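## Task

The tube with the light blue cap starts in the gripper. Lower it fully into an empty well of the rack on the shelved bench near the door. No tube may touch the floor. Every other tube must end fully seated in its rack. The tubes are glass and break if they drop more than a few centimetres (about a well's depth) or are knocked hard. Release the tube and move the gripper away afterwards. The robot must not tip over or finish leaning. It only counts if the tube stays in place without the robot holding it.

## Robot and tools

Robot: a Hello Robot Stretch 4, about 1.6 m tall. It has an omni-wheel base (rim within 0.23 m of the base origin), a lift on a mast, one arm that telescopes forward, a wrist with yaw, pitch and roll, and a two-finger gripper. There is only one arm, so every command has a single set of values. Cameras: head_camera, head_left_camera, head_right_camera (all on the head) and wrist_camera (on the gripper).

Frames: the base frame sits on the floor under the base centre, with x forward, y left and z up. hand_pose is reported in this frame. It is the point between the open fingertips, and the printed value may be a little off. The odometry frame is the base frame as it was when the scene began. base_odometry counts wheel turns, so any slip shows up as travel. Heading is positive to the left and runs from -3.142 to 3.142.

execute_actions: argument "actions" is a list with zero or one action. An empty list only returns the state and images. "cameras" picks which images come back: a list of camera names, "all", null or omitted for all, and [] for none. An action holds "base", "joints" or both, and may add "pace" ("slow", "default", "fast", "max") and "contact_limits". Alternatively it is {"end_of_arm": "enable_torque"} on its own, which re-energises wrist or gripper motors that shut off.
- base: exactly one key. Each is a relative move from where the base last measured itself, not a pose. translate_m is metres straight ahead, forward positive, -2 to 2. strafe_m is metres sideways, left positive, -2 to 2. rotate_rad turns in place in radians, counter-clockwise positive, -3.2 to 3.2.
- joints: a dictionary of absolute targets by name, each one number. lift_m 0 to 1.2 (metres of height). arm_m 0 to 0.55 (metres of extension). wrist_yaw_rad -1.134 to 4.276 (0 points forward, positive turns left, 3.14 is folded back, and above 3.4 the arm may block it). wrist_pitch_rad -1.117 to 4.259 (0 level, 1.57 points down). wrist_roll_rad -1.117 to 4.259 (0 keeps the fingers level, positive turns clockwise seen from behind). gripper_m -0.038 to 0.141 (gap between the fingertips in metres; values below 0 squeeze the tips together). Joints you leave out may keep driving toward older targets. Targets beyond a range are clipped and the result reports it. Unknown keys or other bad values reject the whole call.
- contact_limits: only {"arm_m": v}, with v from 0 (gentlest) to 0.75 (firmest). The default is 0.5.
Paces cap base speed at 0.1/0.3/0.4/0.6 m/s and turning at 1/2/3/4 rad/s. Lift heights above 0.2 lower those caps. A single action runs for at most 15 s.

wait: "seconds" from 0 to 10. It commands nothing new and returns state and images.
zoom_image: "camera" plus "region" [x0, y0, x1, y1] in pixels of that camera's latest full image, at most 504x504. It gives a sharper crop.
read_manual: returns only licence texts and does not move the robot.
finished_scene: "scene" number. It ends that scene for good and reports success. If a reply contains no tool call, all the remaining work ends.

Result lines: base_status and joint_status say how each motion ended. "done" means it reached the target (for the base, that the wheels turned enough). "off_target" means it stopped short and may still be pushing. "contact_stop_at_<key>" means it hit something; that part then holds or goes slack, and a slack lift may sink. "limit_stop_at_<name>" is a built-in limit. limit_stop_at_tilt means leaning over 6 degrees, and then the lift, arm and wheels stop responding. limit_stop_at_own_body is a self-collision stop, most likely with the gripper pitched up (below -0.2) and rolled (below -0.4 or above 4). "torque_fault" means a wrist or gripper motor went limp; send enable_torque. on_its_own reports things you did not command ("held at" gives the held target). joint_positions gives current values. lidar_m lists 12 distances in metres in 30-degree sectors, starting straight ahead and going counter-clockwise; "-" means nothing seen or closer than 0.25 m, and it may miss glass. wrist_depth_mm is a 7x7 grid of depths from the top left, 100 to 2000 mm. motor_effort is in percent, with the peak in brackets; a strong grip shows as a clear change in gripper effort. base_tilt is in degrees, positive for leaning forward or right. If turned_by_wheels and turned_by_imu differ by more than about 0.1 rad, the base slipped or hit something.

Gripping: command a gap narrower than the object. The gripper readings do not confirm a hold, so check images and effort. To unfold at the start, send lift_m 0.4 with wrist_yaw_rad 0.

Avoid: releasing a tube higher than a few centimetres above its well, knocking tubes or racks, letting anything reach the floor, and pressing hard with the gripper. Do not drive or turn with the arm out past 0.2 while carrying over 1 kg, especially at fast paces. Lower the tube all the way before opening, then back away. Shorter robot motion time is better.

Each tool is called as a command line: name --argument value for each argument, lists and objects as JSON in quotes; but a table of rows of numbers goes row by row, as --pt "numbers of a row", without its own name.

## Session

execute_actions --actions '[]'

Scene clock: 0.00 s.
base_odometry: x=+0.000 y=+0.000 heading=+0.000 (m, m, rad; odometry frame)
turned_by_wheels: +0.000 (rad since the last result)
turned_by_imu: +0.000 (rad since the last result)
base_tilt: forward=+0.5 right=-0.1 (deg)
lidar_m: 1.51 1.45 1.57 1.88 1.84 1.54 1.18 1.18 1.33 1.34 1.28 1.40
base_status: not commanded
joint_positions: lift_m=+0.601 arm_m=+0.002 wrist_yaw_rad=+0.017 wrist_pitch_rad=+0.137 wrist_roll_rad=-0.009 gripper_m=-0.038
joint_status: not commanded
motor_effort: lift_m=+20 arm_m=+0 wrist_yaw_rad=+1 wrist_pitch_rad=-4 wrist_roll_rad=+0 gripper_m=-15 wheel_0=+0 wheel_1=+0 wheel_2=+0 (%)
hand_pose: x=+0.4601 y=-0.0826 z=+0.7403 quat_wxyz=(+0.998, -0.005, +0.068, +0.009) (m; base frame)
wrist_depth_mm: 1397 1708 1863 - - - 1921 / 1118 1255 1921 - - - 1863 / 1118 1205 1983 - - - 1921 / 1160 1255 1983 - - - - / 1160 1255 - - - - 1983 / 1182 1281 180 206 179 1708 1808 / 1255 1255 1366 172 1397 1255 1397
pictures: head_camera, head_left_camera, head_right_camera, wrist_camera
Images, in order (width x height): head_camera 420x560, head_left_camera 420x672, head_right_camera 420x672, wrist_camera 616x392.

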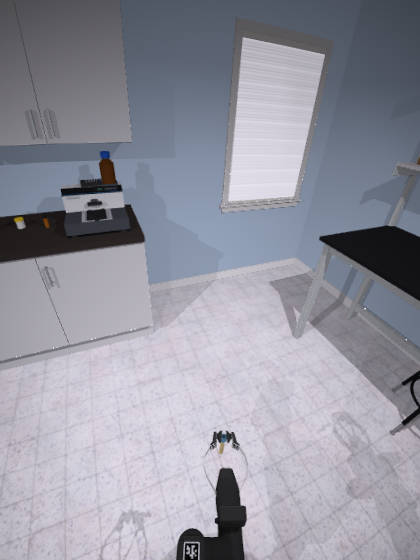

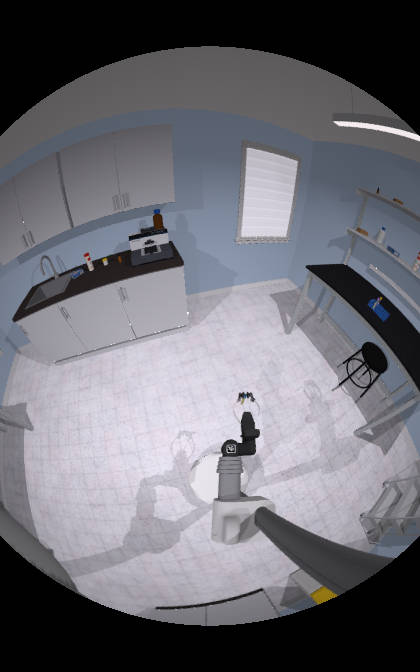

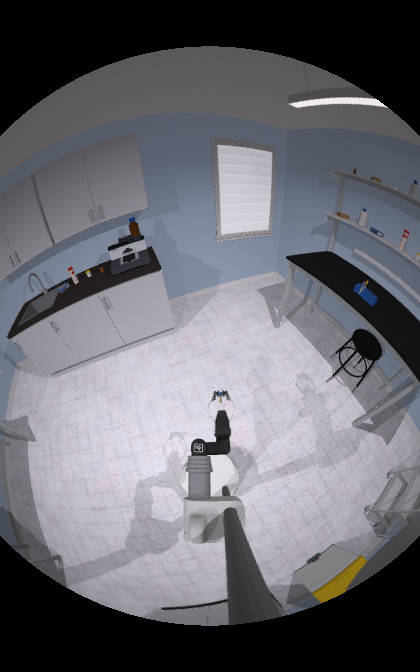

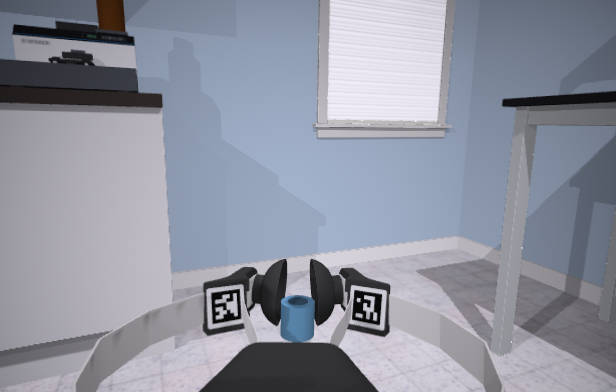

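execute_actions --actions '[{"base":{"rotate_rad":-1.2},"joints":{"lift_m":0.95},"pace":"slow"}]'

Scene clock: 7.53 s.
base_odometry: x=+0.000 y=+0.000 heading=-1.200 (m, m, rad; odometry frame)
turned_by_wheels: -1.200 (rad since the last result)
turned_by_imu: -1.198 (rad since the last result)
base_tilt: forward=+0.5 right=-0.1 (deg)
lidar_m: 0.43 1.30 2.18 1.45 1.51 1.93 1.89 1.97 1.21 1.18 1.25 1.59
base_status: done
joint_positions: lift_m=+0.950 arm_m=+0.002 wrist_yaw_rad=+0.017 wrist_pitch_rad=+0.137 wrist_roll_rad=-0.009 gripper_m=-0.038
joint_status: all done
motor_effort: lift_m=+23(22) arm_m=+0(0) wrist_yaw_rad=+0(1) wrist_pitch_rad=-6(7) wrist_roll_rad=+0(0) gripper_m=-18(17) wheel_0=+2(4) wheel_1=+1(5) wheel_2=+1(5) (%)
hand_pose: x=+0.4601 y=-0.0827 z=+1.0886 quat_wxyz=(+0.998, -0.005, +0.068, +0.009) (m; base frame)
wrist_depth_mm: 1808 1808 1863 1808 1808 1808 1863 / 1808 1863 1863 1863 1863 1863 1921 / 1863 1921 1921 1921 1921 1921 1983 / 1366 1308 1397 1464 1983 1983 1983 / 1983 1983 - 1983 - - - / - - 180 206 179 - - / 1983 1756 1863 173 - 1808 1921
pictures: head_camera, head_left_camera, head_right_camera, wrist_camera
camera_calibration (this result's frames):
wrist_camera: T_world_to_cam=[[0.0128329, -0.999637, 0.0236954, -0.117754], [-0.154329, -0.0253935, -0.987693, 1.19806], [0.987936, 0.00901806, -0.154599, -0.0608126], [0, 0, 0, 1]] pos_world=[0.246485, -0.0867404, 1.1767]
Images, in order (width x height): head_camera 420x560, head_left_camera 420x672, head_right_camera 420x672, wrist_camera 616x392.

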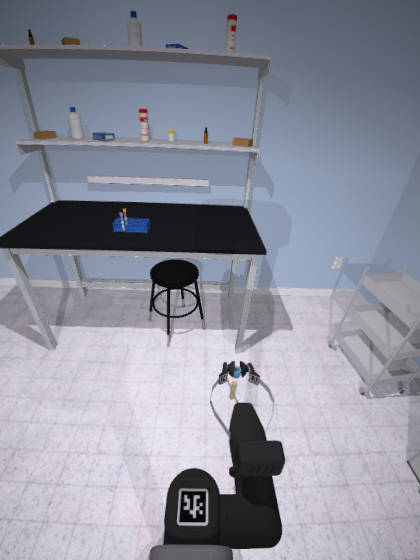

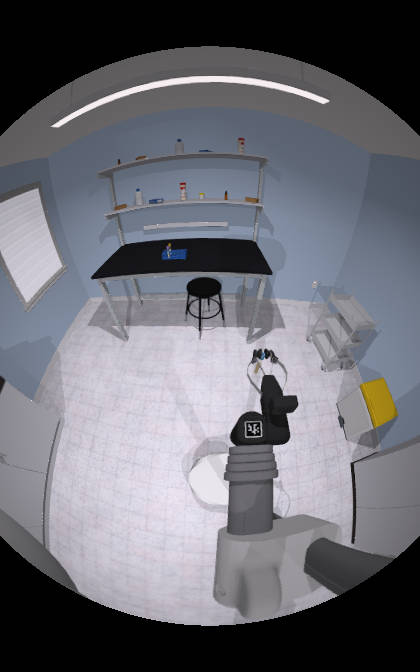

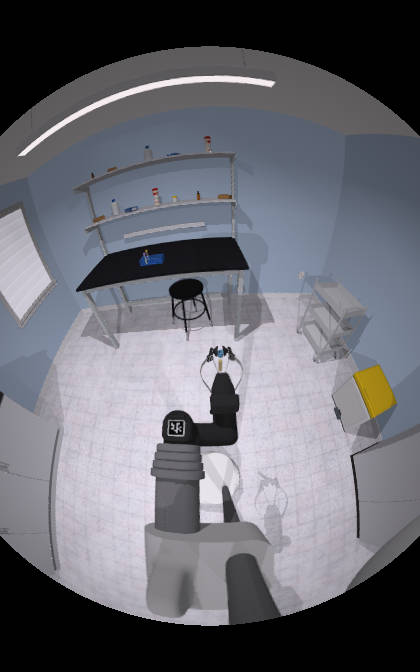

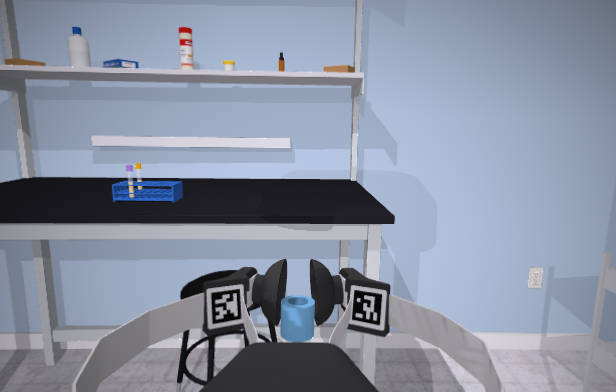

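execute_actions --actions '[{"base":{"rotate_rad":-2.4},"pace":"slow"}]' --cameras '["head_left_camera","head_camera"]'

Scene clock: 14.73 s.
base_odometry: x=+0.000 y=+0.000 heading=+2.684 (m, m, rad; odometry frame)
turned_by_wheels: -2.400 (rad since the last result)
turned_by_imu: -2.397 (rad since the last result)
base_tilt: forward=+0.6 right=-0.1 (deg)
lidar_m: 0.42 1.19 1.23 1.49 1.29 1.30 1.45 1.51 1.48 1.71 1.84 1.85
base_status: done
joint_positions: lift_m=+0.950 arm_m=+0.002 wrist_yaw_rad=+0.017 wrist_pitch_rad=+0.137 wrist_roll_rad=-0.009 gripper_m=-0.038
joint_status: not commanded
motor_effort: lift_m=+22(23) arm_m=+0(0) wrist_yaw_rad=+1(1) wrist_pitch_rad=-6(6) wrist_roll_rad=+0(1) gripper_m=-18(19) wheel_0=+2(5) wheel_1=+1(5) wheel_2=+1(4) (%)
hand_pose: x=+0.4601 y=-0.0827 z=+1.0887 quat_wxyz=(+0.998, -0.005, +0.068, +0.009) (m; base frame)
wrist_depth_mm: 917 1060 1756 - - - 1983 / 931 1060 1756 - - - 1983 / 931 1118 1863 - - - - / 960 1138 1366 - - - - / 991 1160 1366 - - - 1618 / 991 1098 180 206 179 - - / 1008 1160 1397 172 1983 1808 -
pictures: head_camera, head_left_camera
Images, in order (width x height): head_camera 420x560, head_left_camera 420x672.

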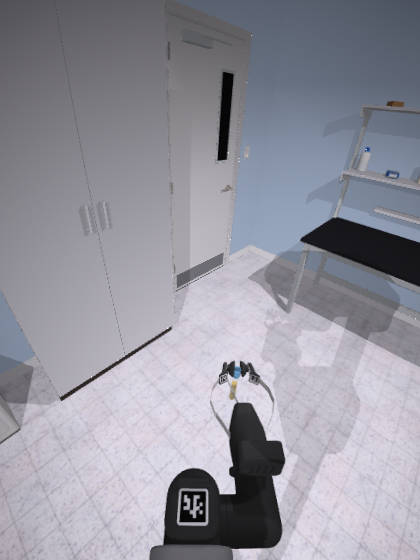

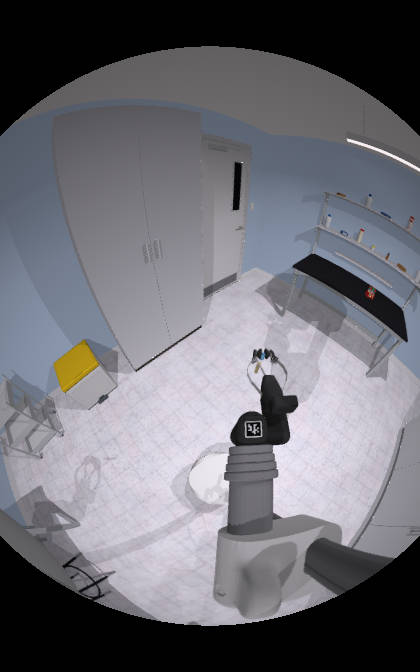

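execute_actions --actions '[{"base":{"rotate_rad":-0.76},"joints":{"lift_m":1.05},"pace":"slow"}]' --cameras '["wrist_camera","head_camera"]'

zoom_image --camera "head_camera" --region '[60, 150, 360, 350]'

Scene clock: 27.00 s.
base_odometry: x=+0.000 y=+0.000 heading=+1.924 (m, m, rad; odometry frame)
turned_by_wheels: -0.759 (rad since the last result)
turned_by_imu: -0.758 (rad since the last result)
base_tilt: forward=+0.6 right=-0.1 (deg)
lidar_m: 1.83 1.93 1.19 1.16 1.27 1.33 1.31 1.38 2.21 1.46 1.52 1.94
base_status: done
joint_positions: lift_m=+1.050 arm_m=+0.002 wrist_yaw_rad=+0.017 wrist_pitch_rad=+0.137 wrist_roll_rad=-0.009 gripper_m=-0.038
joint_status: all done
motor_effort: lift_m=+23(23) arm_m=+0(0) wrist_yaw_rad=+1(1) wrist_pitch_rad=-5(5) wrist_roll_rad=+1(1) gripper_m=-18(16) wheel_0=+3(4) wheel_1=+2(4) wheel_2=+2(4) (%)
hand_pose: x=+0.4601 y=-0.0827 z=+1.1886 quat_wxyz=(+0.998, -0.005, +0.068, +0.009) (m; base frame)
wrist_depth_mm: - - - - - - - / - - - - - - - / - - - - - - - / - - - - - - - / - - 1921 1808 1983 - - / - - 181 206 179 - - / - 1921 - 172 - 1983 -
pictures: head_camera, wrist_camera
camera_calibration (this result's frames):
wrist_camera: T_world_to_cam=[[0.0128382, -0.999637, 0.0236998, -0.12013], [-0.154329, -0.0253987, -0.987693, 1.29683], [0.987936, 0.00902263, -0.154599, -0.0453585], [0, 0, 0, 1]] pos_world=[0.246493, -0.0867398, 1.27671]
Images, in order (width x height): head_camera 420x560, wrist_camera 616x392.

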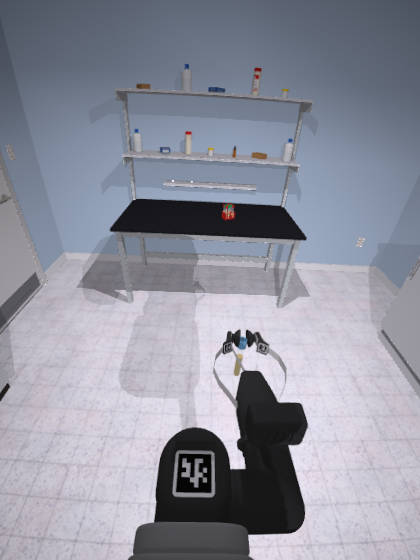

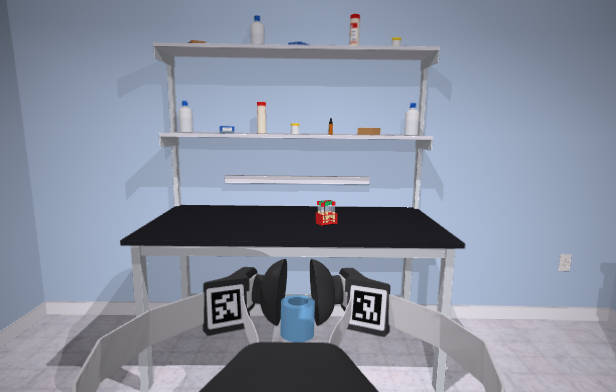

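Region (60, 150, 360, 350) of head_camera's 420x560 image, scaled by 1.680, with more detail than that image has.

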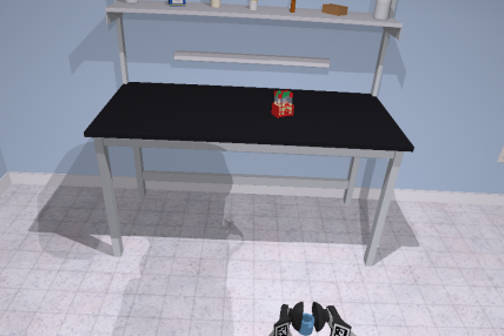

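execute_actions --actions '[{"base":{"translate_m":1.35},"joints":{"lift_m":1.12}}]' --cameras '["wrist_camera","head_camera"]'

Scene clock: 37.20 s.
base_odometry: x=-0.468 y=+1.266 heading=+1.924 (m, m, rad; odometry frame)
turned_by_wheels: +0.000 (rad since the last result)
turned_by_imu: +0.000 (rad since the last result)
base_tilt: forward=+0.5 right=-0.1 (deg)
lidar_m: 0.40 0.54 0.74 1.35 1.23 1.73 3.38 2.14 1.55 1.48 0.76 0.53
base_status: done
joint_positions: lift_m=+1.120 arm_m=+0.002 wrist_yaw_rad=+0.017 wrist_pitch_rad=+0.137 wrist_roll_rad=-0.009 gripper_m=-0.038
joint_status: all done
motor_effort: lift_m=+21(24) arm_m=+0(0) wrist_yaw_rad=+1(1) wrist_pitch_rad=-7(7) wrist_roll_rad=+0(0) gripper_m=-17(17) wheel_0=+0(6) wheel_1=+0(4) wheel_2=+0(11) (%)
hand_pose: x=+0.4601 y=-0.0827 z=+1.2587 quat_wxyz=(+0.998, -0.005, +0.068, +0.009) (m; base frame)
wrist_depth_mm: 1025 1025 1025 1025 1025 1025 1025 / 1060 1060 1042 1042 1060 1060 1060 / 1060 1060 1060 1060 1078 1060 1078 / 1098 1118 1118 991 1008 917 878 / 1118 1138 1138 1118 1138 1138 1138 / 1160 1160 180 206 179 1160 1182 / 960 866 946 172 976 904 976
pictures: head_camera, wrist_camera
camera_calibration (this result's frames):
wrist_camera: T_world_to_cam=[[0.0128386, -0.999637, 0.0236999, -0.121793], [-0.15439, -0.0253994, -0.987683, 1.3661], [0.987927, 0.00902145, -0.15466, -0.034436], [0, 0, 0, 1]] pos_world=[0.246496, -0.0867398, 1.34683]
Images, in order (width x height): head_camera 420x560, wrist_camera 616x392.

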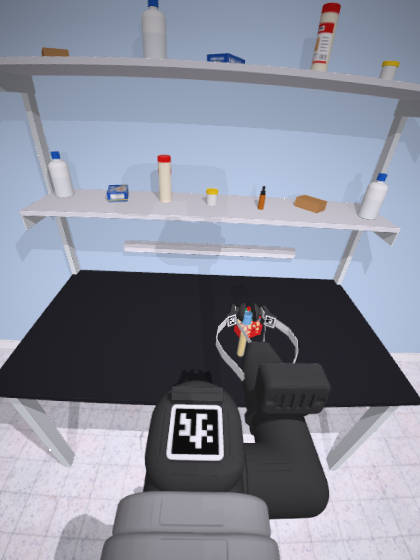

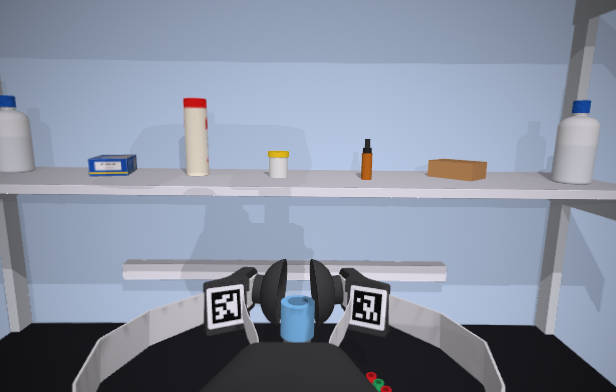

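Move the gripper aside for a look.

execute_actions --actions '[{"joints":{"wrist_yaw_rad":-0.7},"pace":"slow"}]' --cameras '["head_camera","head_left_camera","head_right_camera"]'

zoom_image --camera "head_camera" --region '[210, 285, 290, 355]'

zoom_image --camera "head_camera" --region '[260, 290, 420, 420]'

Scene clock: 44.67 s.
base_odometry: x=-0.468 y=+1.266 heading=+1.924 (m, m, rad; odometry frame)
turned_by_wheels: +0.000 (rad since the last result)
turned_by_imu: +0.001 (rad since the last result)
base_tilt: forward=+0.5 right=-0.1 (deg)
lidar_m: 0.52 0.53 0.74 1.34 1.19 1.69 3.40 2.13 1.54 1.47 0.76 0.41
base_status: not commanded
joint_positions: lift_m=+1.120 arm_m=+0.002 wrist_yaw_rad=-0.699 wrist_pitch_rad=+0.137 wrist_roll_rad=-0.009 gripper_m=-0.038
joint_status: all done
motor_effort: lift_m=+21(21) arm_m=+0(0) wrist_yaw_rad=-1(4) wrist_pitch_rad=-6(7) wrist_roll_rad=+0(0) gripper_m=-16(15) wheel_0=+0(0) wheel_1=+0(0) wheel_2=+0(0) (%)
hand_pose: x=+0.3353 y=-0.2509 z=+1.2587 quat_wxyz=(+0.937, +0.019, +0.066, -0.342) (m; base frame)
wrist_depth_mm: 946 1060 1182 1499 1808 1983 1708 / 946 1098 1255 1537 1863 - 1708 / 946 1098 1229 1537 1983 - 1756 / 917 1078 1281 1576 - - 1808 / 991 1118 1336 1618 - - 1808 / 1008 1138 180 206 179 - 1808 / 960 878 960 172 - - 1863
pictures: head_camera, head_left_camera, head_right_camera
Images, in order (width x height): head_camera 420x560, head_left_camera 420x672, head_right_camera 420x672.

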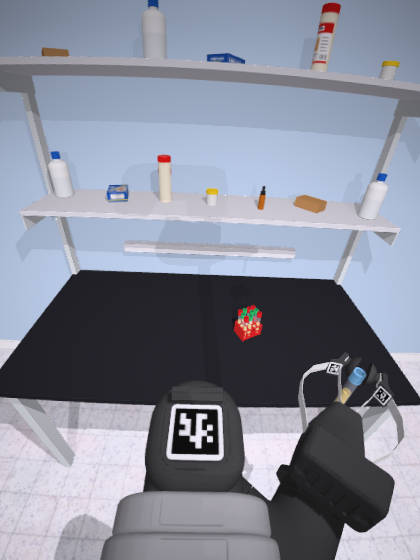

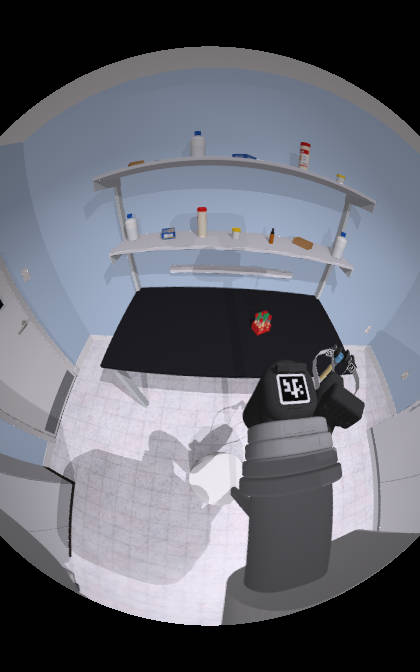

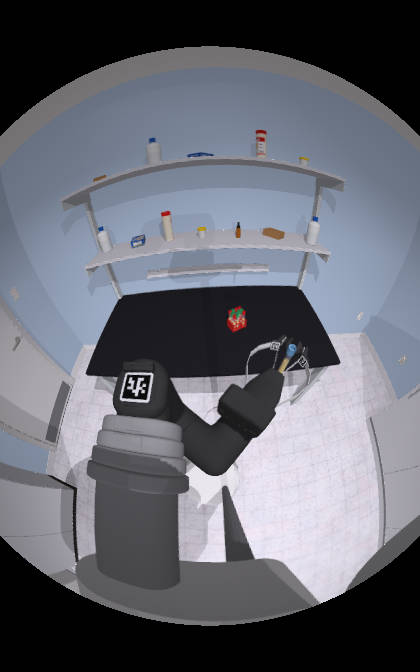

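Region (210, 285, 290, 355) of head_camera's 420x560 image, scaled by 6.300, with more detail than that image has; it fills the top 441 rows of this view, and the rest is white.

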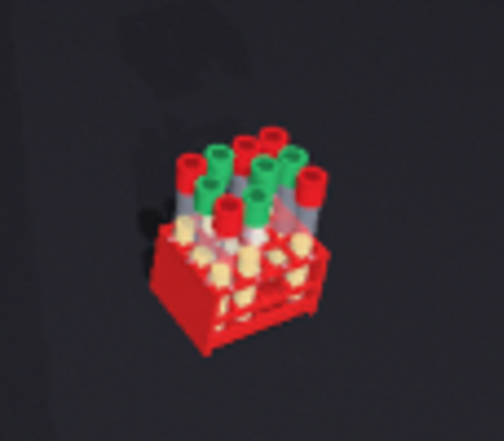

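Region (260, 290, 420, 420) of head_camera's 420x560 image, scaled by 3.150, with more detail than that image has; it fills the top 410 rows of this view, and the rest is white.

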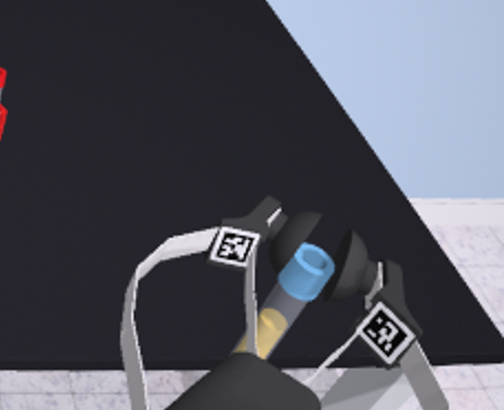

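execute_actions --actions '[{"base":{"strafe_m":-0.135},"joints":{"wrist_yaw_rad":0.0,"lift_m":0.9,"arm_m":0.12},"pace":"slow"}]' --cameras '["head_camera","wrist_camera"]'

zoom_image --camera "head_camera" --region '[170, 280, 310, 420]'

Scene clock: 92.47 s.
base_odometry: x=-0.341 y=+1.313 heading=+1.924 (m, m, rad; odometry frame)
turned_by_wheels: +0.000 (rad since the last result)
turned_by_imu: +0.002 (rad since the last result)
base_tilt: forward=+0.6 right=-0.1 (deg)
lidar_m: 0.52 0.53 0.73 1.37 1.36 2.04 3.40 1.96 1.40 1.34 0.76 0.54
base_status: done
joint_positions: lift_m=+0.900 arm_m=+0.119 wrist_yaw_rad=+0.000 wrist_pitch_rad=+0.137 wrist_roll_rad=-0.009 gripper_m=-0.038
joint_status: all done
motor_effort: lift_m=+17(20) arm_m=+7(6) wrist_yaw_rad=+2(7) wrist_pitch_rad=-7(6) wrist_roll_rad=+0(1) gripper_m=-17(18) wheel_0=+2(5) wheel_1=-1(4) wheel_2=-1(1) (%)
hand_pose: x=+0.5755 y=-0.0875 z=+1.0391 quat_wxyz=(+0.998, -0.005, +0.068, +0.000) (m; base frame)
wrist_depth_mm: 904 891 904 917 904 917 715 / 878 831 798 778 759 946 741 / 946 960 960 960 960 960 976 / 960 976 960 976 991 991 991 / 991 991 1008 1008 1008 1025 1042 / 759 768 180 206 179 778 831 / 585 535 591 172 591 544 603
pictures: head_camera, wrist_camera
camera_calibration (this result's frames):
wrist_camera: T_world_to_cam=[[-0.00399573, -0.999711, 0.0237002, -0.11321], [-0.154806, -0.0227963, -0.987682, 1.1673], [0.987937, -0.00761544, -0.15467, -0.183836], [0, 0, 0, 1]] pos_world=[0.361871, -0.0879671, 1.12717]
Images, in order (width x height): head_camera 420x560, wrist_camera 616x392.

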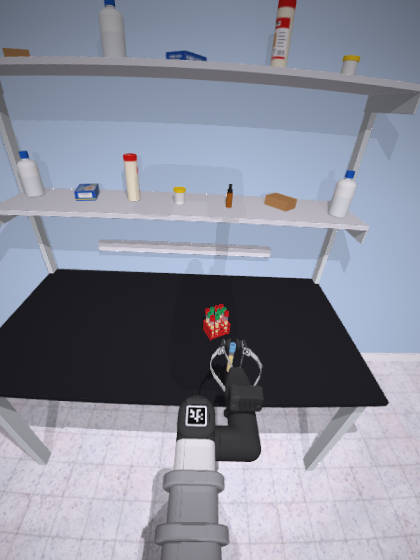

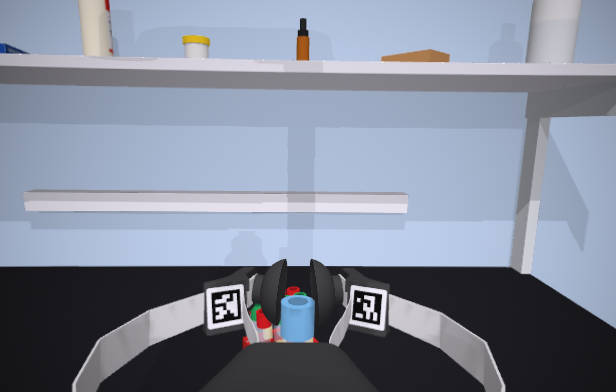

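Region (170, 280, 310, 420) of head_camera's 420x560 image, scaled by 3.600, with more detail than that image has.

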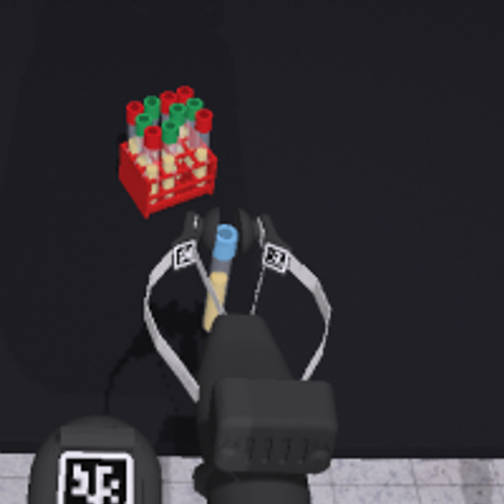

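zoom_image --camera "wrist_camera" --region '[230, 250, 370, 350]'

Region (230, 250, 370, 350) of wrist_camera's 616x392 image, scaled by 3.600; it fills the top 360 rows of this view, and the rest is white.

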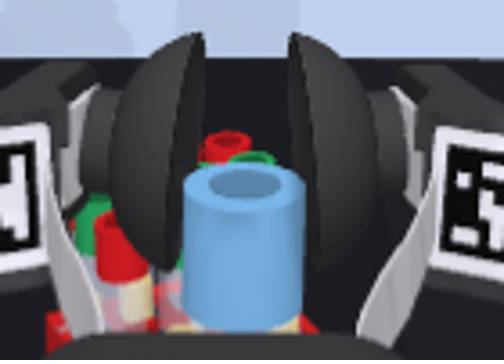

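execute_actions --actions '[{"joints":{"lift_m":0.785,"wrist_yaw_rad":1.4,"arm_m":0.3},"pace":"slow"}]' --cameras '["head_camera","wrist_camera"]'

zoom_image --camera "head_camera" --region '[90, 310, 230, 420]'

Scene clock: 125.67 s.
base_odometry: x=-0.341 y=+1.313 heading=+1.924 (m, m, rad; odometry frame)
turned_by_wheels: +0.000 (rad since the last result)
turned_by_imu: +0.002 (rad since the last result)
base_tilt: forward=+0.5 right=-0.1 (deg)
lidar_m: 0.49 0.53 0.74 1.37 1.35 2.03 3.39 1.94 1.40 1.33 0.76 0.54
base_status: not commanded
joint_positions: lift_m=+0.785 arm_m=+0.299 wrist_yaw_rad=+1.400 wrist_pitch_rad=+0.137 wrist_roll_rad=-0.009 gripper_m=-0.038
joint_status: all done
motor_effort: lift_m=+17(17) arm_m=+6(6) wrist_yaw_rad=+2(10) wrist_pitch_rad=-7(6) wrist_roll_rad=+0(0) gripper_m=-19(17) wheel_0=+2(2) wheel_1=-1(1) wheel_2=-1(1) (%)
hand_pose: x=+0.6046 y=+0.2667 z=+0.9241 quat_wxyz=(+0.763, -0.048, +0.049, +0.643) (m; base frame)
wrist_depth_mm: 1499 1576 1618 1708 1708 788 788 / 1537 1576 1618 1756 1756 1182 866 / 1537 1618 1708 1808 1863 1160 866 / 1618 1661 1756 1863 1863 1205 866 / 1661 1708 1708 750 768 759 778 / 1708 1708 180 206 179 525 530 / 1708 1537 439 172 399 368 404
pictures: head_camera, wrist_camera
camera_calibration (this result's frames):
wrist_camera: T_world_to_cam=[[0.984451, -0.174051, 0.0236982, -0.574069], [-0.00388038, -0.156427, -0.987682, 1.01069], [0.175614, 0.972233, -0.15467, 0.00211841], [0, 0, 0, 1]] pos_world=[0.568693, 0.0561218, 1.01217]
Images, in order (width x height): head_camera 420x560, wrist_camera 616x392.

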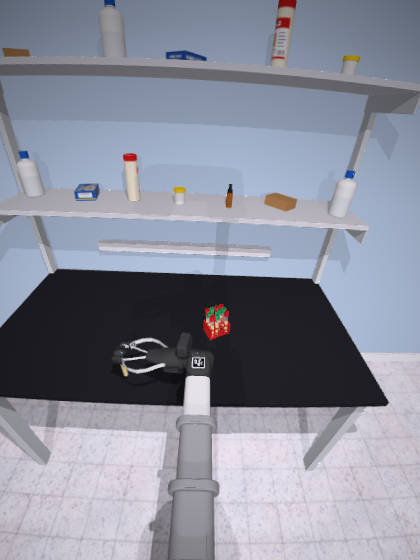

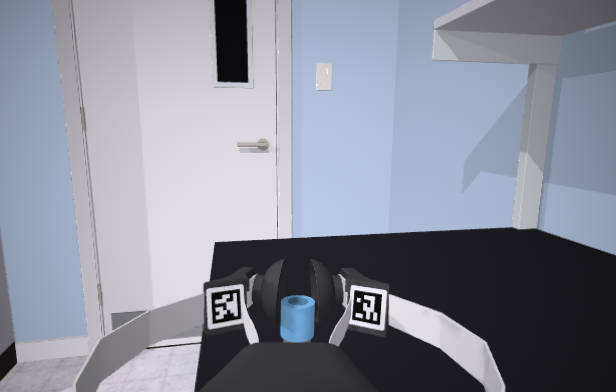

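Region (90, 310, 230, 420) of head_camera's 420x560 image, scaled by 3.600, with more detail than that image has; it fills the top 396 rows of this view, and the rest is white.

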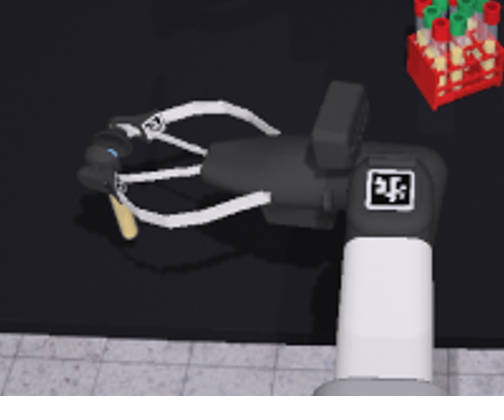

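execute_actions --actions '[{"joints":{"gripper_m":-0.005},"pace":"slow"}]' --cameras '["head_camera","wrist_camera"]'

zoom_image --camera "head_camera" --region '[95, 335, 155, 390]'

zoom_image --camera "wrist_camera" --region '[230, 250, 370, 350]'

Scene clock: 134.07 s.
base_odometry: x=-0.341 y=+1.313 heading=+1.924 (m, m, rad; odometry frame)
turned_by_wheels: +0.000 (rad since the last result)
turned_by_imu: +0.001 (rad since the last result)
base_tilt: forward=+0.5 right=-0.1 (deg)
lidar_m: 0.51 0.54 0.72 1.36 1.35 2.04 3.38 1.94 1.41 1.33 0.74 0.54
base_status: not commanded
joint_positions: lift_m=+0.785 arm_m=+0.299 wrist_yaw_rad=+1.400 wrist_pitch_rad=+0.137 wrist_roll_rad=-0.009 gripper_m=-0.005
joint_status: all done
motor_effort: lift_m=+17(17) arm_m=+7(6) wrist_yaw_rad=+2(2) wrist_pitch_rad=-5(7) wrist_roll_rad=+0(0) gripper_m=-15(16) wheel_0=+2(2) wheel_1=-1(1) wheel_2=-1(1) (%)
hand_pose: x=+0.6046 y=+0.2667 z=+0.9241 quat_wxyz=(+0.763, -0.048, +0.049, +0.643) (m; base frame)
wrist_depth_mm: 1499 1576 1618 1708 1708 798 788 / 1537 1576 1661 1708 1756 1182 878 / 1576 1661 1661 1756 1863 1182 878 / 1618 1661 1708 1808 1863 1205 878 / 1661 1708 1756 759 759 768 778 / 1661 1756 184 216 185 525 535 / 1708 1537 439 132 402 384 404
pictures: head_camera, wrist_camera
camera_calibration (this result's frames):
wrist_camera: T_world_to_cam=[[0.984451, -0.174051, 0.023698, -0.574069], [-0.0038805, -0.156427, -0.987682, 1.01069], [0.175614, 0.972233, -0.15467, 0.00211846], [0, 0, 0, 1]] pos_world=[0.568693, 0.0561218, 1.01217]
Images, in order (width x height): head_camera 420x560, wrist_camera 616x392.

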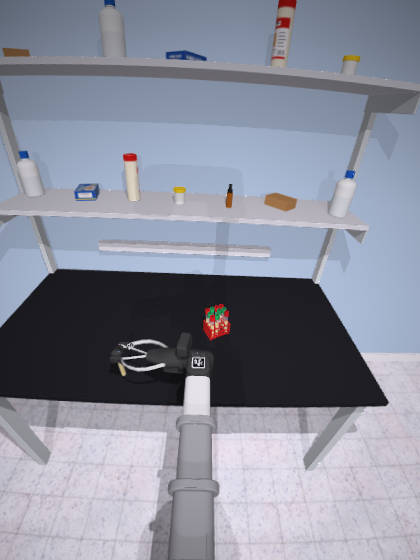

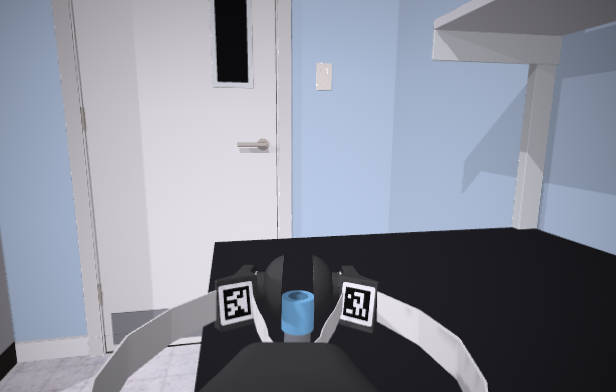

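Region (95, 335, 155, 390) of head_camera's 420x560 image, scaled by 8.400, with more detail than that image has; it fills the top 462 rows of this view, and the rest is white.

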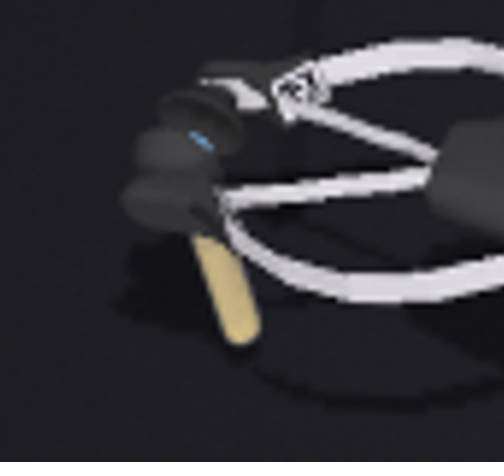

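Region (230, 250, 370, 350) of wrist_camera's 616x392 image, scaled by 3.600; it fills the top 360 rows of this view, and the rest is white.

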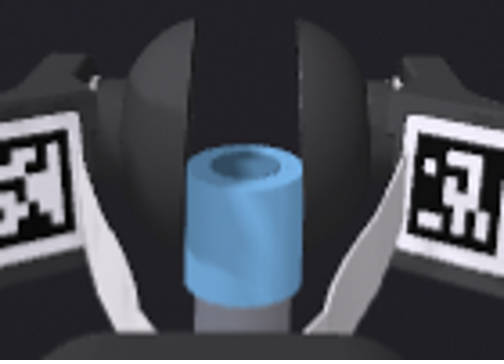

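execute_actions --actions '[{"joints":{"wrist_pitch_rad":0.05,"lift_m":0.9},"pace":"slow"}]' --cameras '["head_camera"]'

zoom_image --camera "head_camera" --region '[80, 310, 150, 375]'

Scene clock: 145.33 s.
base_odometry: x=-0.341 y=+1.313 heading=+1.924 (m, m, rad; odometry frame)
turned_by_wheels: +0.000 (rad since the last result)
turned_by_imu: +0.001 (rad since the last result)
base_tilt: forward=+0.6 right=-0.1 (deg)
lidar_m: 0.51 0.54 0.76 1.38 1.36 2.04 3.36 1.95 1.40 1.34 0.76 0.54
base_status: not commanded
joint_positions: lift_m=+0.900 arm_m=+0.299 wrist_yaw_rad=+1.400 wrist_pitch_rad=+0.053 wrist_roll_rad=-0.009 gripper_m=-0.005
joint_status: all done
motor_effort: lift_m=+23(23) arm_m=+6(6) wrist_yaw_rad=+2(2) wrist_pitch_rad=-8(7) wrist_roll_rad=+0(0) gripper_m=-14(15) wheel_0=+2(2) wheel_1=-1(1) wheel_2=-1(1) (%)
hand_pose: x=+0.6050 y=+0.2690 z=+1.0628 quat_wxyz=(+0.765, -0.020, +0.017, +0.644) (m; base frame)
wrist_depth_mm: 1537 1576 1661 1756 1808 1182 854 / 1576 1618 1708 1808 1808 1182 759 / 1576 1618 1708 1808 1863 878 842 / 1576 1618 1708 1863 1808 1182 866 / 1618 1661 1708 1808 1808 1205 878 / 1661 1661 184 216 185 976 842 / 1661 1708 1756 132 691 654 707
pictures: head_camera
Images, in order (width x height): head_camera 420x560.

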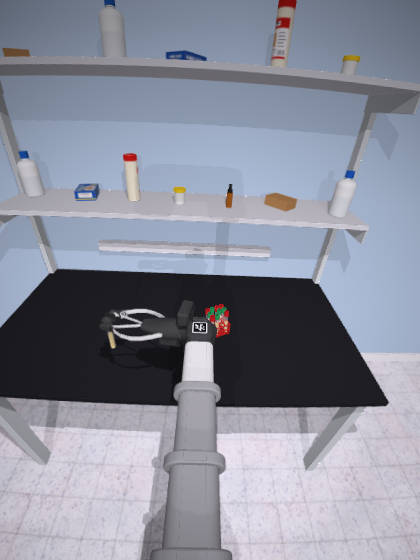

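Region (80, 310, 150, 375) of head_camera's 420x560 image, scaled by 7.200, with more detail than that image has; it fills the top 468 rows of this view, and the rest is white.

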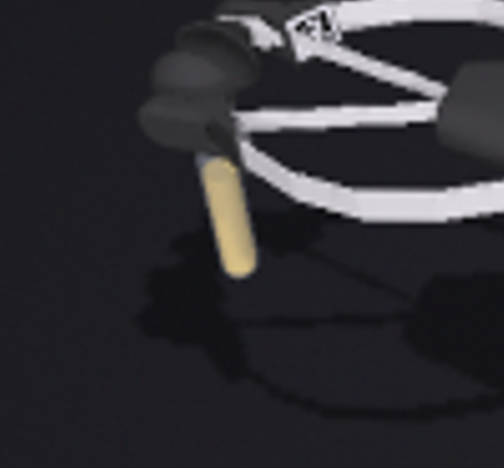

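execute_actions --actions '[{"joints":{"wrist_yaw_rad":0.0,"arm_m":0.2,"lift_m":0.88},"pace":"slow"}]' --cameras '["head_camera","wrist_camera"]'

zoom_image --camera "head_camera" --region '[180, 290, 270, 370]'

Scene clock: 155.93 s.
base_odometry: x=-0.341 y=+1.313 heading=+1.924 (m, m, rad; odometry frame)
turned_by_wheels: +0.000 (rad since the last result)
turned_by_imu: +0.002 (rad since the last result)
base_tilt: forward=+0.6 right=-0.1 (deg)
lidar_m: 0.51 0.55 0.74 1.38 1.36 2.04 3.40 1.96 1.42 1.33 0.77 0.56
base_status: not commanded
joint_positions: lift_m=+0.880 arm_m=+0.201 wrist_yaw_rad=+0.000 wrist_pitch_rad=+0.053 wrist_roll_rad=-0.009 gripper_m=-0.005
joint_status: all done
motor_effort: lift_m=+17(22) arm_m=-7(6) wrist_yaw_rad=+0(4) wrist_pitch_rad=-7(6) wrist_roll_rad=+0(0) gripper_m=-14(11) wheel_0=+2(2) wheel_1=-1(1) wheel_2=-1(1) (%)
hand_pose: x=+0.6602 y=-0.0873 z=+1.0433 quat_wxyz=(+1.000, -0.005, +0.026, +0.000) (m; base frame)
wrist_depth_mm: 842 842 854 854 854 866 647 / 634 627 668 723 707 699 634 / 866 878 878 878 878 891 866 / 878 878 891 891 904 904 891 / 891 904 904 842 904 904 917 / 878 878 184 216 185 904 931 / 640 585 676 132 654 621 661
pictures: head_camera, wrist_camera
camera_calibration (this result's frames):
wrist_camera: T_world_to_cam=[[-0.0054188, -0.999714, 0.0232949, -0.111448], [-0.0710035, -0.0228518, -0.997214, 1.13919], [0.997461, -0.00705773, -0.0708594, -0.360532], [0, 0, 0, 1]] pos_world=[0.4399, -0.0879282, 1.11307]
Images, in order (width x height): head_camera 420x560, wrist_camera 616x392.

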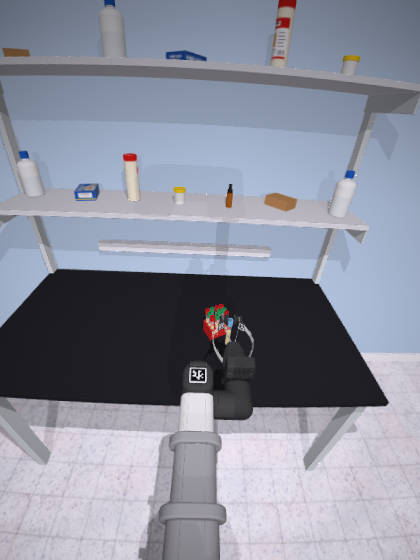

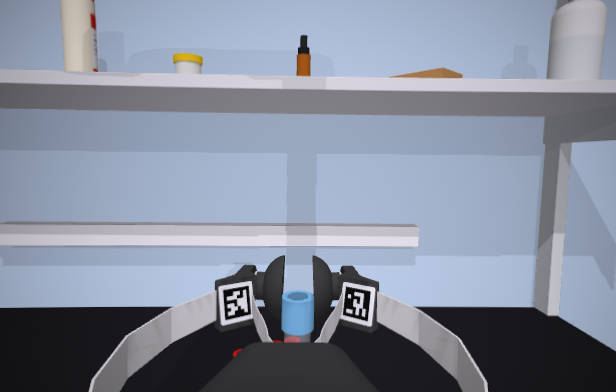

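Region (180, 290, 270, 370) of head_camera's 420x560 image, scaled by 5.600, with more detail than that image has.

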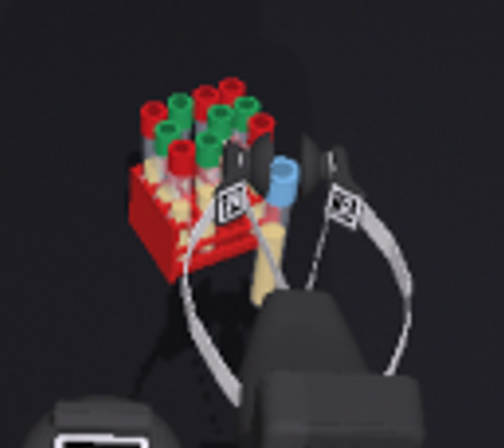

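execute_actions --actions '[{"base":{"strafe_m":-0.177},"joints":{"wrist_yaw_rad":0.6,"arm_m":0.33},"pace":"slow"}]' --cameras '[]'

execute_actions --actions '[{"joints":{"lift_m":0.79},"pace":"slow"}]' --cameras '["head_camera","wrist_camera"]'

zoom_image --camera "head_camera" --region '[140, 280, 230, 360]'

Scene clock: 181.73 s.
base_odometry: x=-0.175 y=+1.374 heading=+1.924 (m, m, rad; odometry frame)
turned_by_wheels: +0.000 (rad since the last result)
turned_by_imu: +0.002 (rad since the last result)
base_tilt: forward=+0.5 right=+0.0 (deg)
lidar_m: 0.51 0.53 0.75 1.53 1.53 2.17 2.73 1.67 1.23 1.15 1.84 0.55
base_status: done
joint_positions: lift_m=+0.880 arm_m=+0.329 wrist_yaw_rad=+0.600 wrist_pitch_rad=+0.053 wrist_roll_rad=-0.009 gripper_m=-0.005
joint_status: all done
motor_effort: lift_m=+17(17) arm_m=+6(7) wrist_yaw_rad=+2(8) wrist_pitch_rad=-8(7) wrist_roll_rad=+0(0) gripper_m=-15(9) wheel_0=+0(5) wheel_1=+0(3) wheel_2=-1(1) (%)
hand_pose: x=+0.7869 y=+0.0905 z=+1.0433 quat_wxyz=(+0.955, -0.012, +0.024, +0.295) (m; base frame)
wrist_depth_mm: 1464 1118 976 831 715 466 343 / 1464 960 609 508 500 496 496 / 1397 1138 991 854 732 654 591 / 1576 1182 1008 854 741 661 597 / 1618 1205 1025 798 723 634 585 / 878 891 184 216 185 676 603 / 647 585 683 132 647 621 609
pictures: none
No camera images: the call's "cameras" was empty. Leave "cameras" out to get every camera's image.

Scene clock: 183.37 s.
base_odometry: x=-0.175 y=+1.374 heading=+1.924 (m, m, rad; odometry frame)
turned_by_wheels: +0.000 (rad since the last result)
turned_by_imu: +0.000 (rad since the last result)
base_tilt: forward=+0.5 right=-0.1 (deg)
lidar_m: 0.51 0.54 0.74 1.51 1.54 2.20 2.75 1.68 1.19 1.16 1.82 0.53
base_status: not commanded
joint_positions: lift_m=+0.790 arm_m=+0.329 wrist_yaw_rad=+0.600 wrist_pitch_rad=+0.053 wrist_roll_rad=-0.009 gripper_m=-0.005
joint_status: all done
motor_effort: lift_m=+17(18) arm_m=+7(6) wrist_yaw_rad=+2(2) wrist_pitch_rad=-8(7) wrist_roll_rad=+0(0) gripper_m=-14(11) wheel_0=+0(0) wheel_1=+0(0) wheel_2=-1(1) (%)
hand_pose: x=+0.7869 y=+0.0905 z=+0.9533 quat_wxyz=(+0.955, -0.012, +0.024, +0.295) (m; base frame)
wrist_depth_mm: 1499 946 564 559 559 559 554 / 946 1008 946 831 732 647 585 / 1537 1138 1008 854 732 647 591 / 1576 1182 991 831 715 627 580 / 1499 1042 976 842 759 668 591 / 647 654 184 216 185 654 603 / 473 427 504 132 455 459 484
pictures: head_camera, wrist_camera
camera_calibration (this result's frames):
wrist_camera: T_world_to_cam=[[0.559544, -0.828473, 0.023294, -0.390992], [-0.0456701, -0.0588838, -0.99722, 1.04587], [0.827541, 0.556924, -0.0707846, -0.409408], [0, 0, 0, 1]] pos_world=[0.605345, -0.0343325, 1.02309]
Images, in order (width x height): head_camera 420x560, wrist_camera 616x392.

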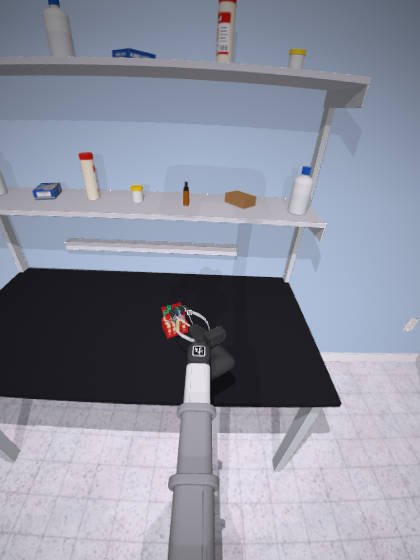

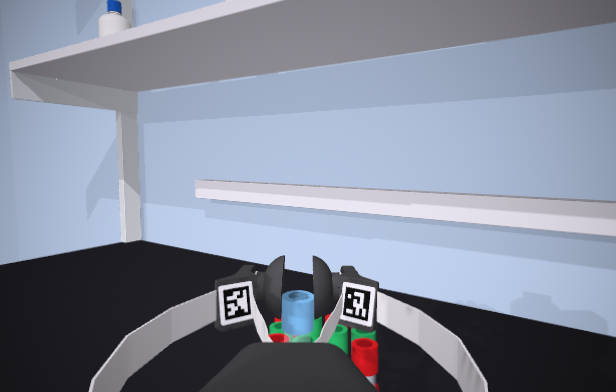

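Region (140, 280, 230, 360) of head_camera's 420x560 image, scaled by 5.600, with more detail than that image has.

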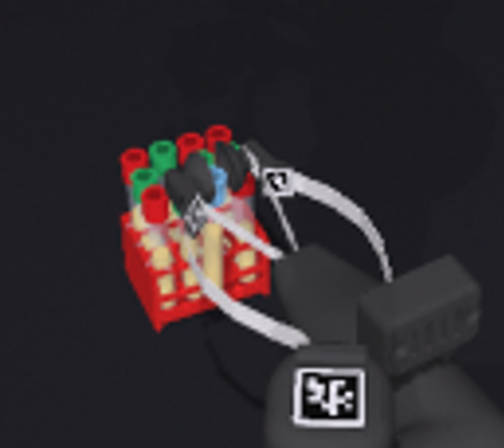

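execute_actions --actions '[{"base":{"strafe_m":-0.018},"joints":{"lift_m":0.815,"arm_m":0.341},"pace":"slow"}]' --cameras '["head_camera","wrist_camera"]'

zoom_image --camera "head_camera" --region '[145, 285, 215, 350]'

zoom_image --camera "wrist_camera" --region '[220, 270, 400, 392]'

Scene clock: 200.67 s.
base_odometry: x=-0.158 y=+1.381 heading=+1.924 (m, m, rad; odometry frame)
turned_by_wheels: +0.000 (rad since the last result)
turned_by_imu: +0.001 (rad since the last result)
base_tilt: forward=+0.6 right=-0.1 (deg)
lidar_m: 0.50 0.53 0.71 1.54 1.56 2.21 3.38 1.68 1.20 1.13 1.82 0.55
base_status: done
joint_positions: lift_m=+0.815 arm_m=+0.340 wrist_yaw_rad=+0.600 wrist_pitch_rad=+0.053 wrist_roll_rad=-0.009 gripper_m=-0.005
joint_status: all done
motor_effort: lift_m=+23(22) arm_m=+6(7) wrist_yaw_rad=+1(1) wrist_pitch_rad=-7(6) wrist_roll_rad=+0(0) gripper_m=-11(14) wheel_0=+2(5) wheel_1=-1(6) wheel_2=+0(0) (%)
hand_pose: x=+0.7979 y=+0.0905 z=+0.9778 quat_wxyz=(+0.955, -0.012, +0.024, +0.295) (m; base frame)
wrist_depth_mm: 1430 1060 585 488 484 480 484 / 904 866 866 798 707 634 574 / 1499 1138 991 831 732 647 585 / 1576 1138 976 831 707 640 580 / 1537 1138 991 842 732 647 574 / 707 707 184 216 185 654 603 / 521 469 521 132 525 500 535
pictures: head_camera, wrist_camera
camera_calibration (this result's frames):
wrist_camera: T_world_to_cam=[[0.559544, -0.828473, 0.0232939, -0.397714], [-0.0456702, -0.0588838, -0.99722, 1.07082], [0.827541, 0.556924, -0.0707846, -0.416769], [0, 0, 0, 1]] pos_world=[0.616337, -0.0343325, 1.04761]
Images, in order (width x height): head_camera 420x560, wrist_camera 616x392.

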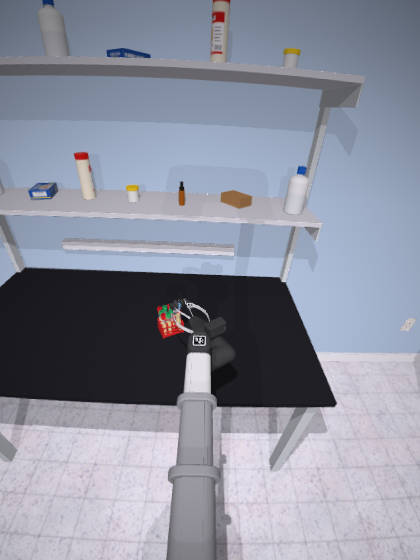

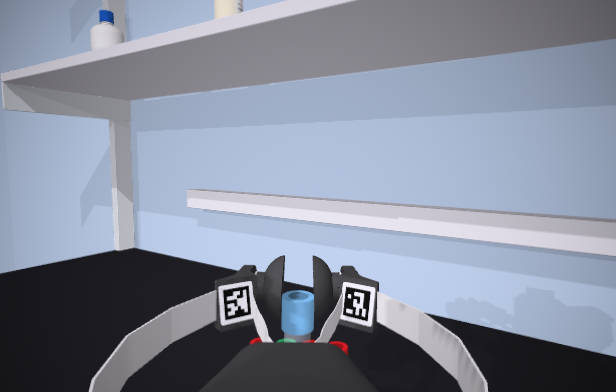

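Region (145, 285, 215, 350) of head_camera's 420x560 image, scaled by 7.200, with more detail than that image has; it fills the top 468 rows of this view, and the rest is white.

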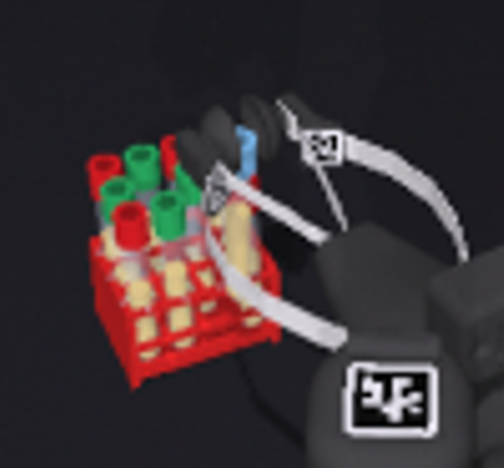

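Region (220, 270, 400, 392) of wrist_camera's 616x392 image, scaled by 2.800; it fills the top 342 rows of this view, and the rest is white.

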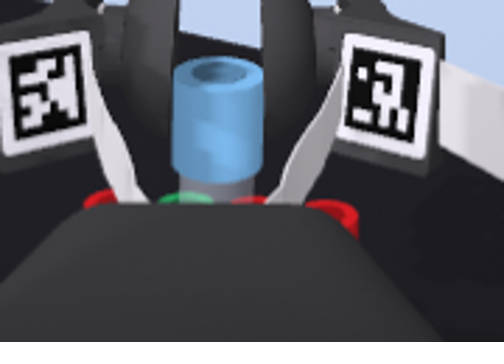

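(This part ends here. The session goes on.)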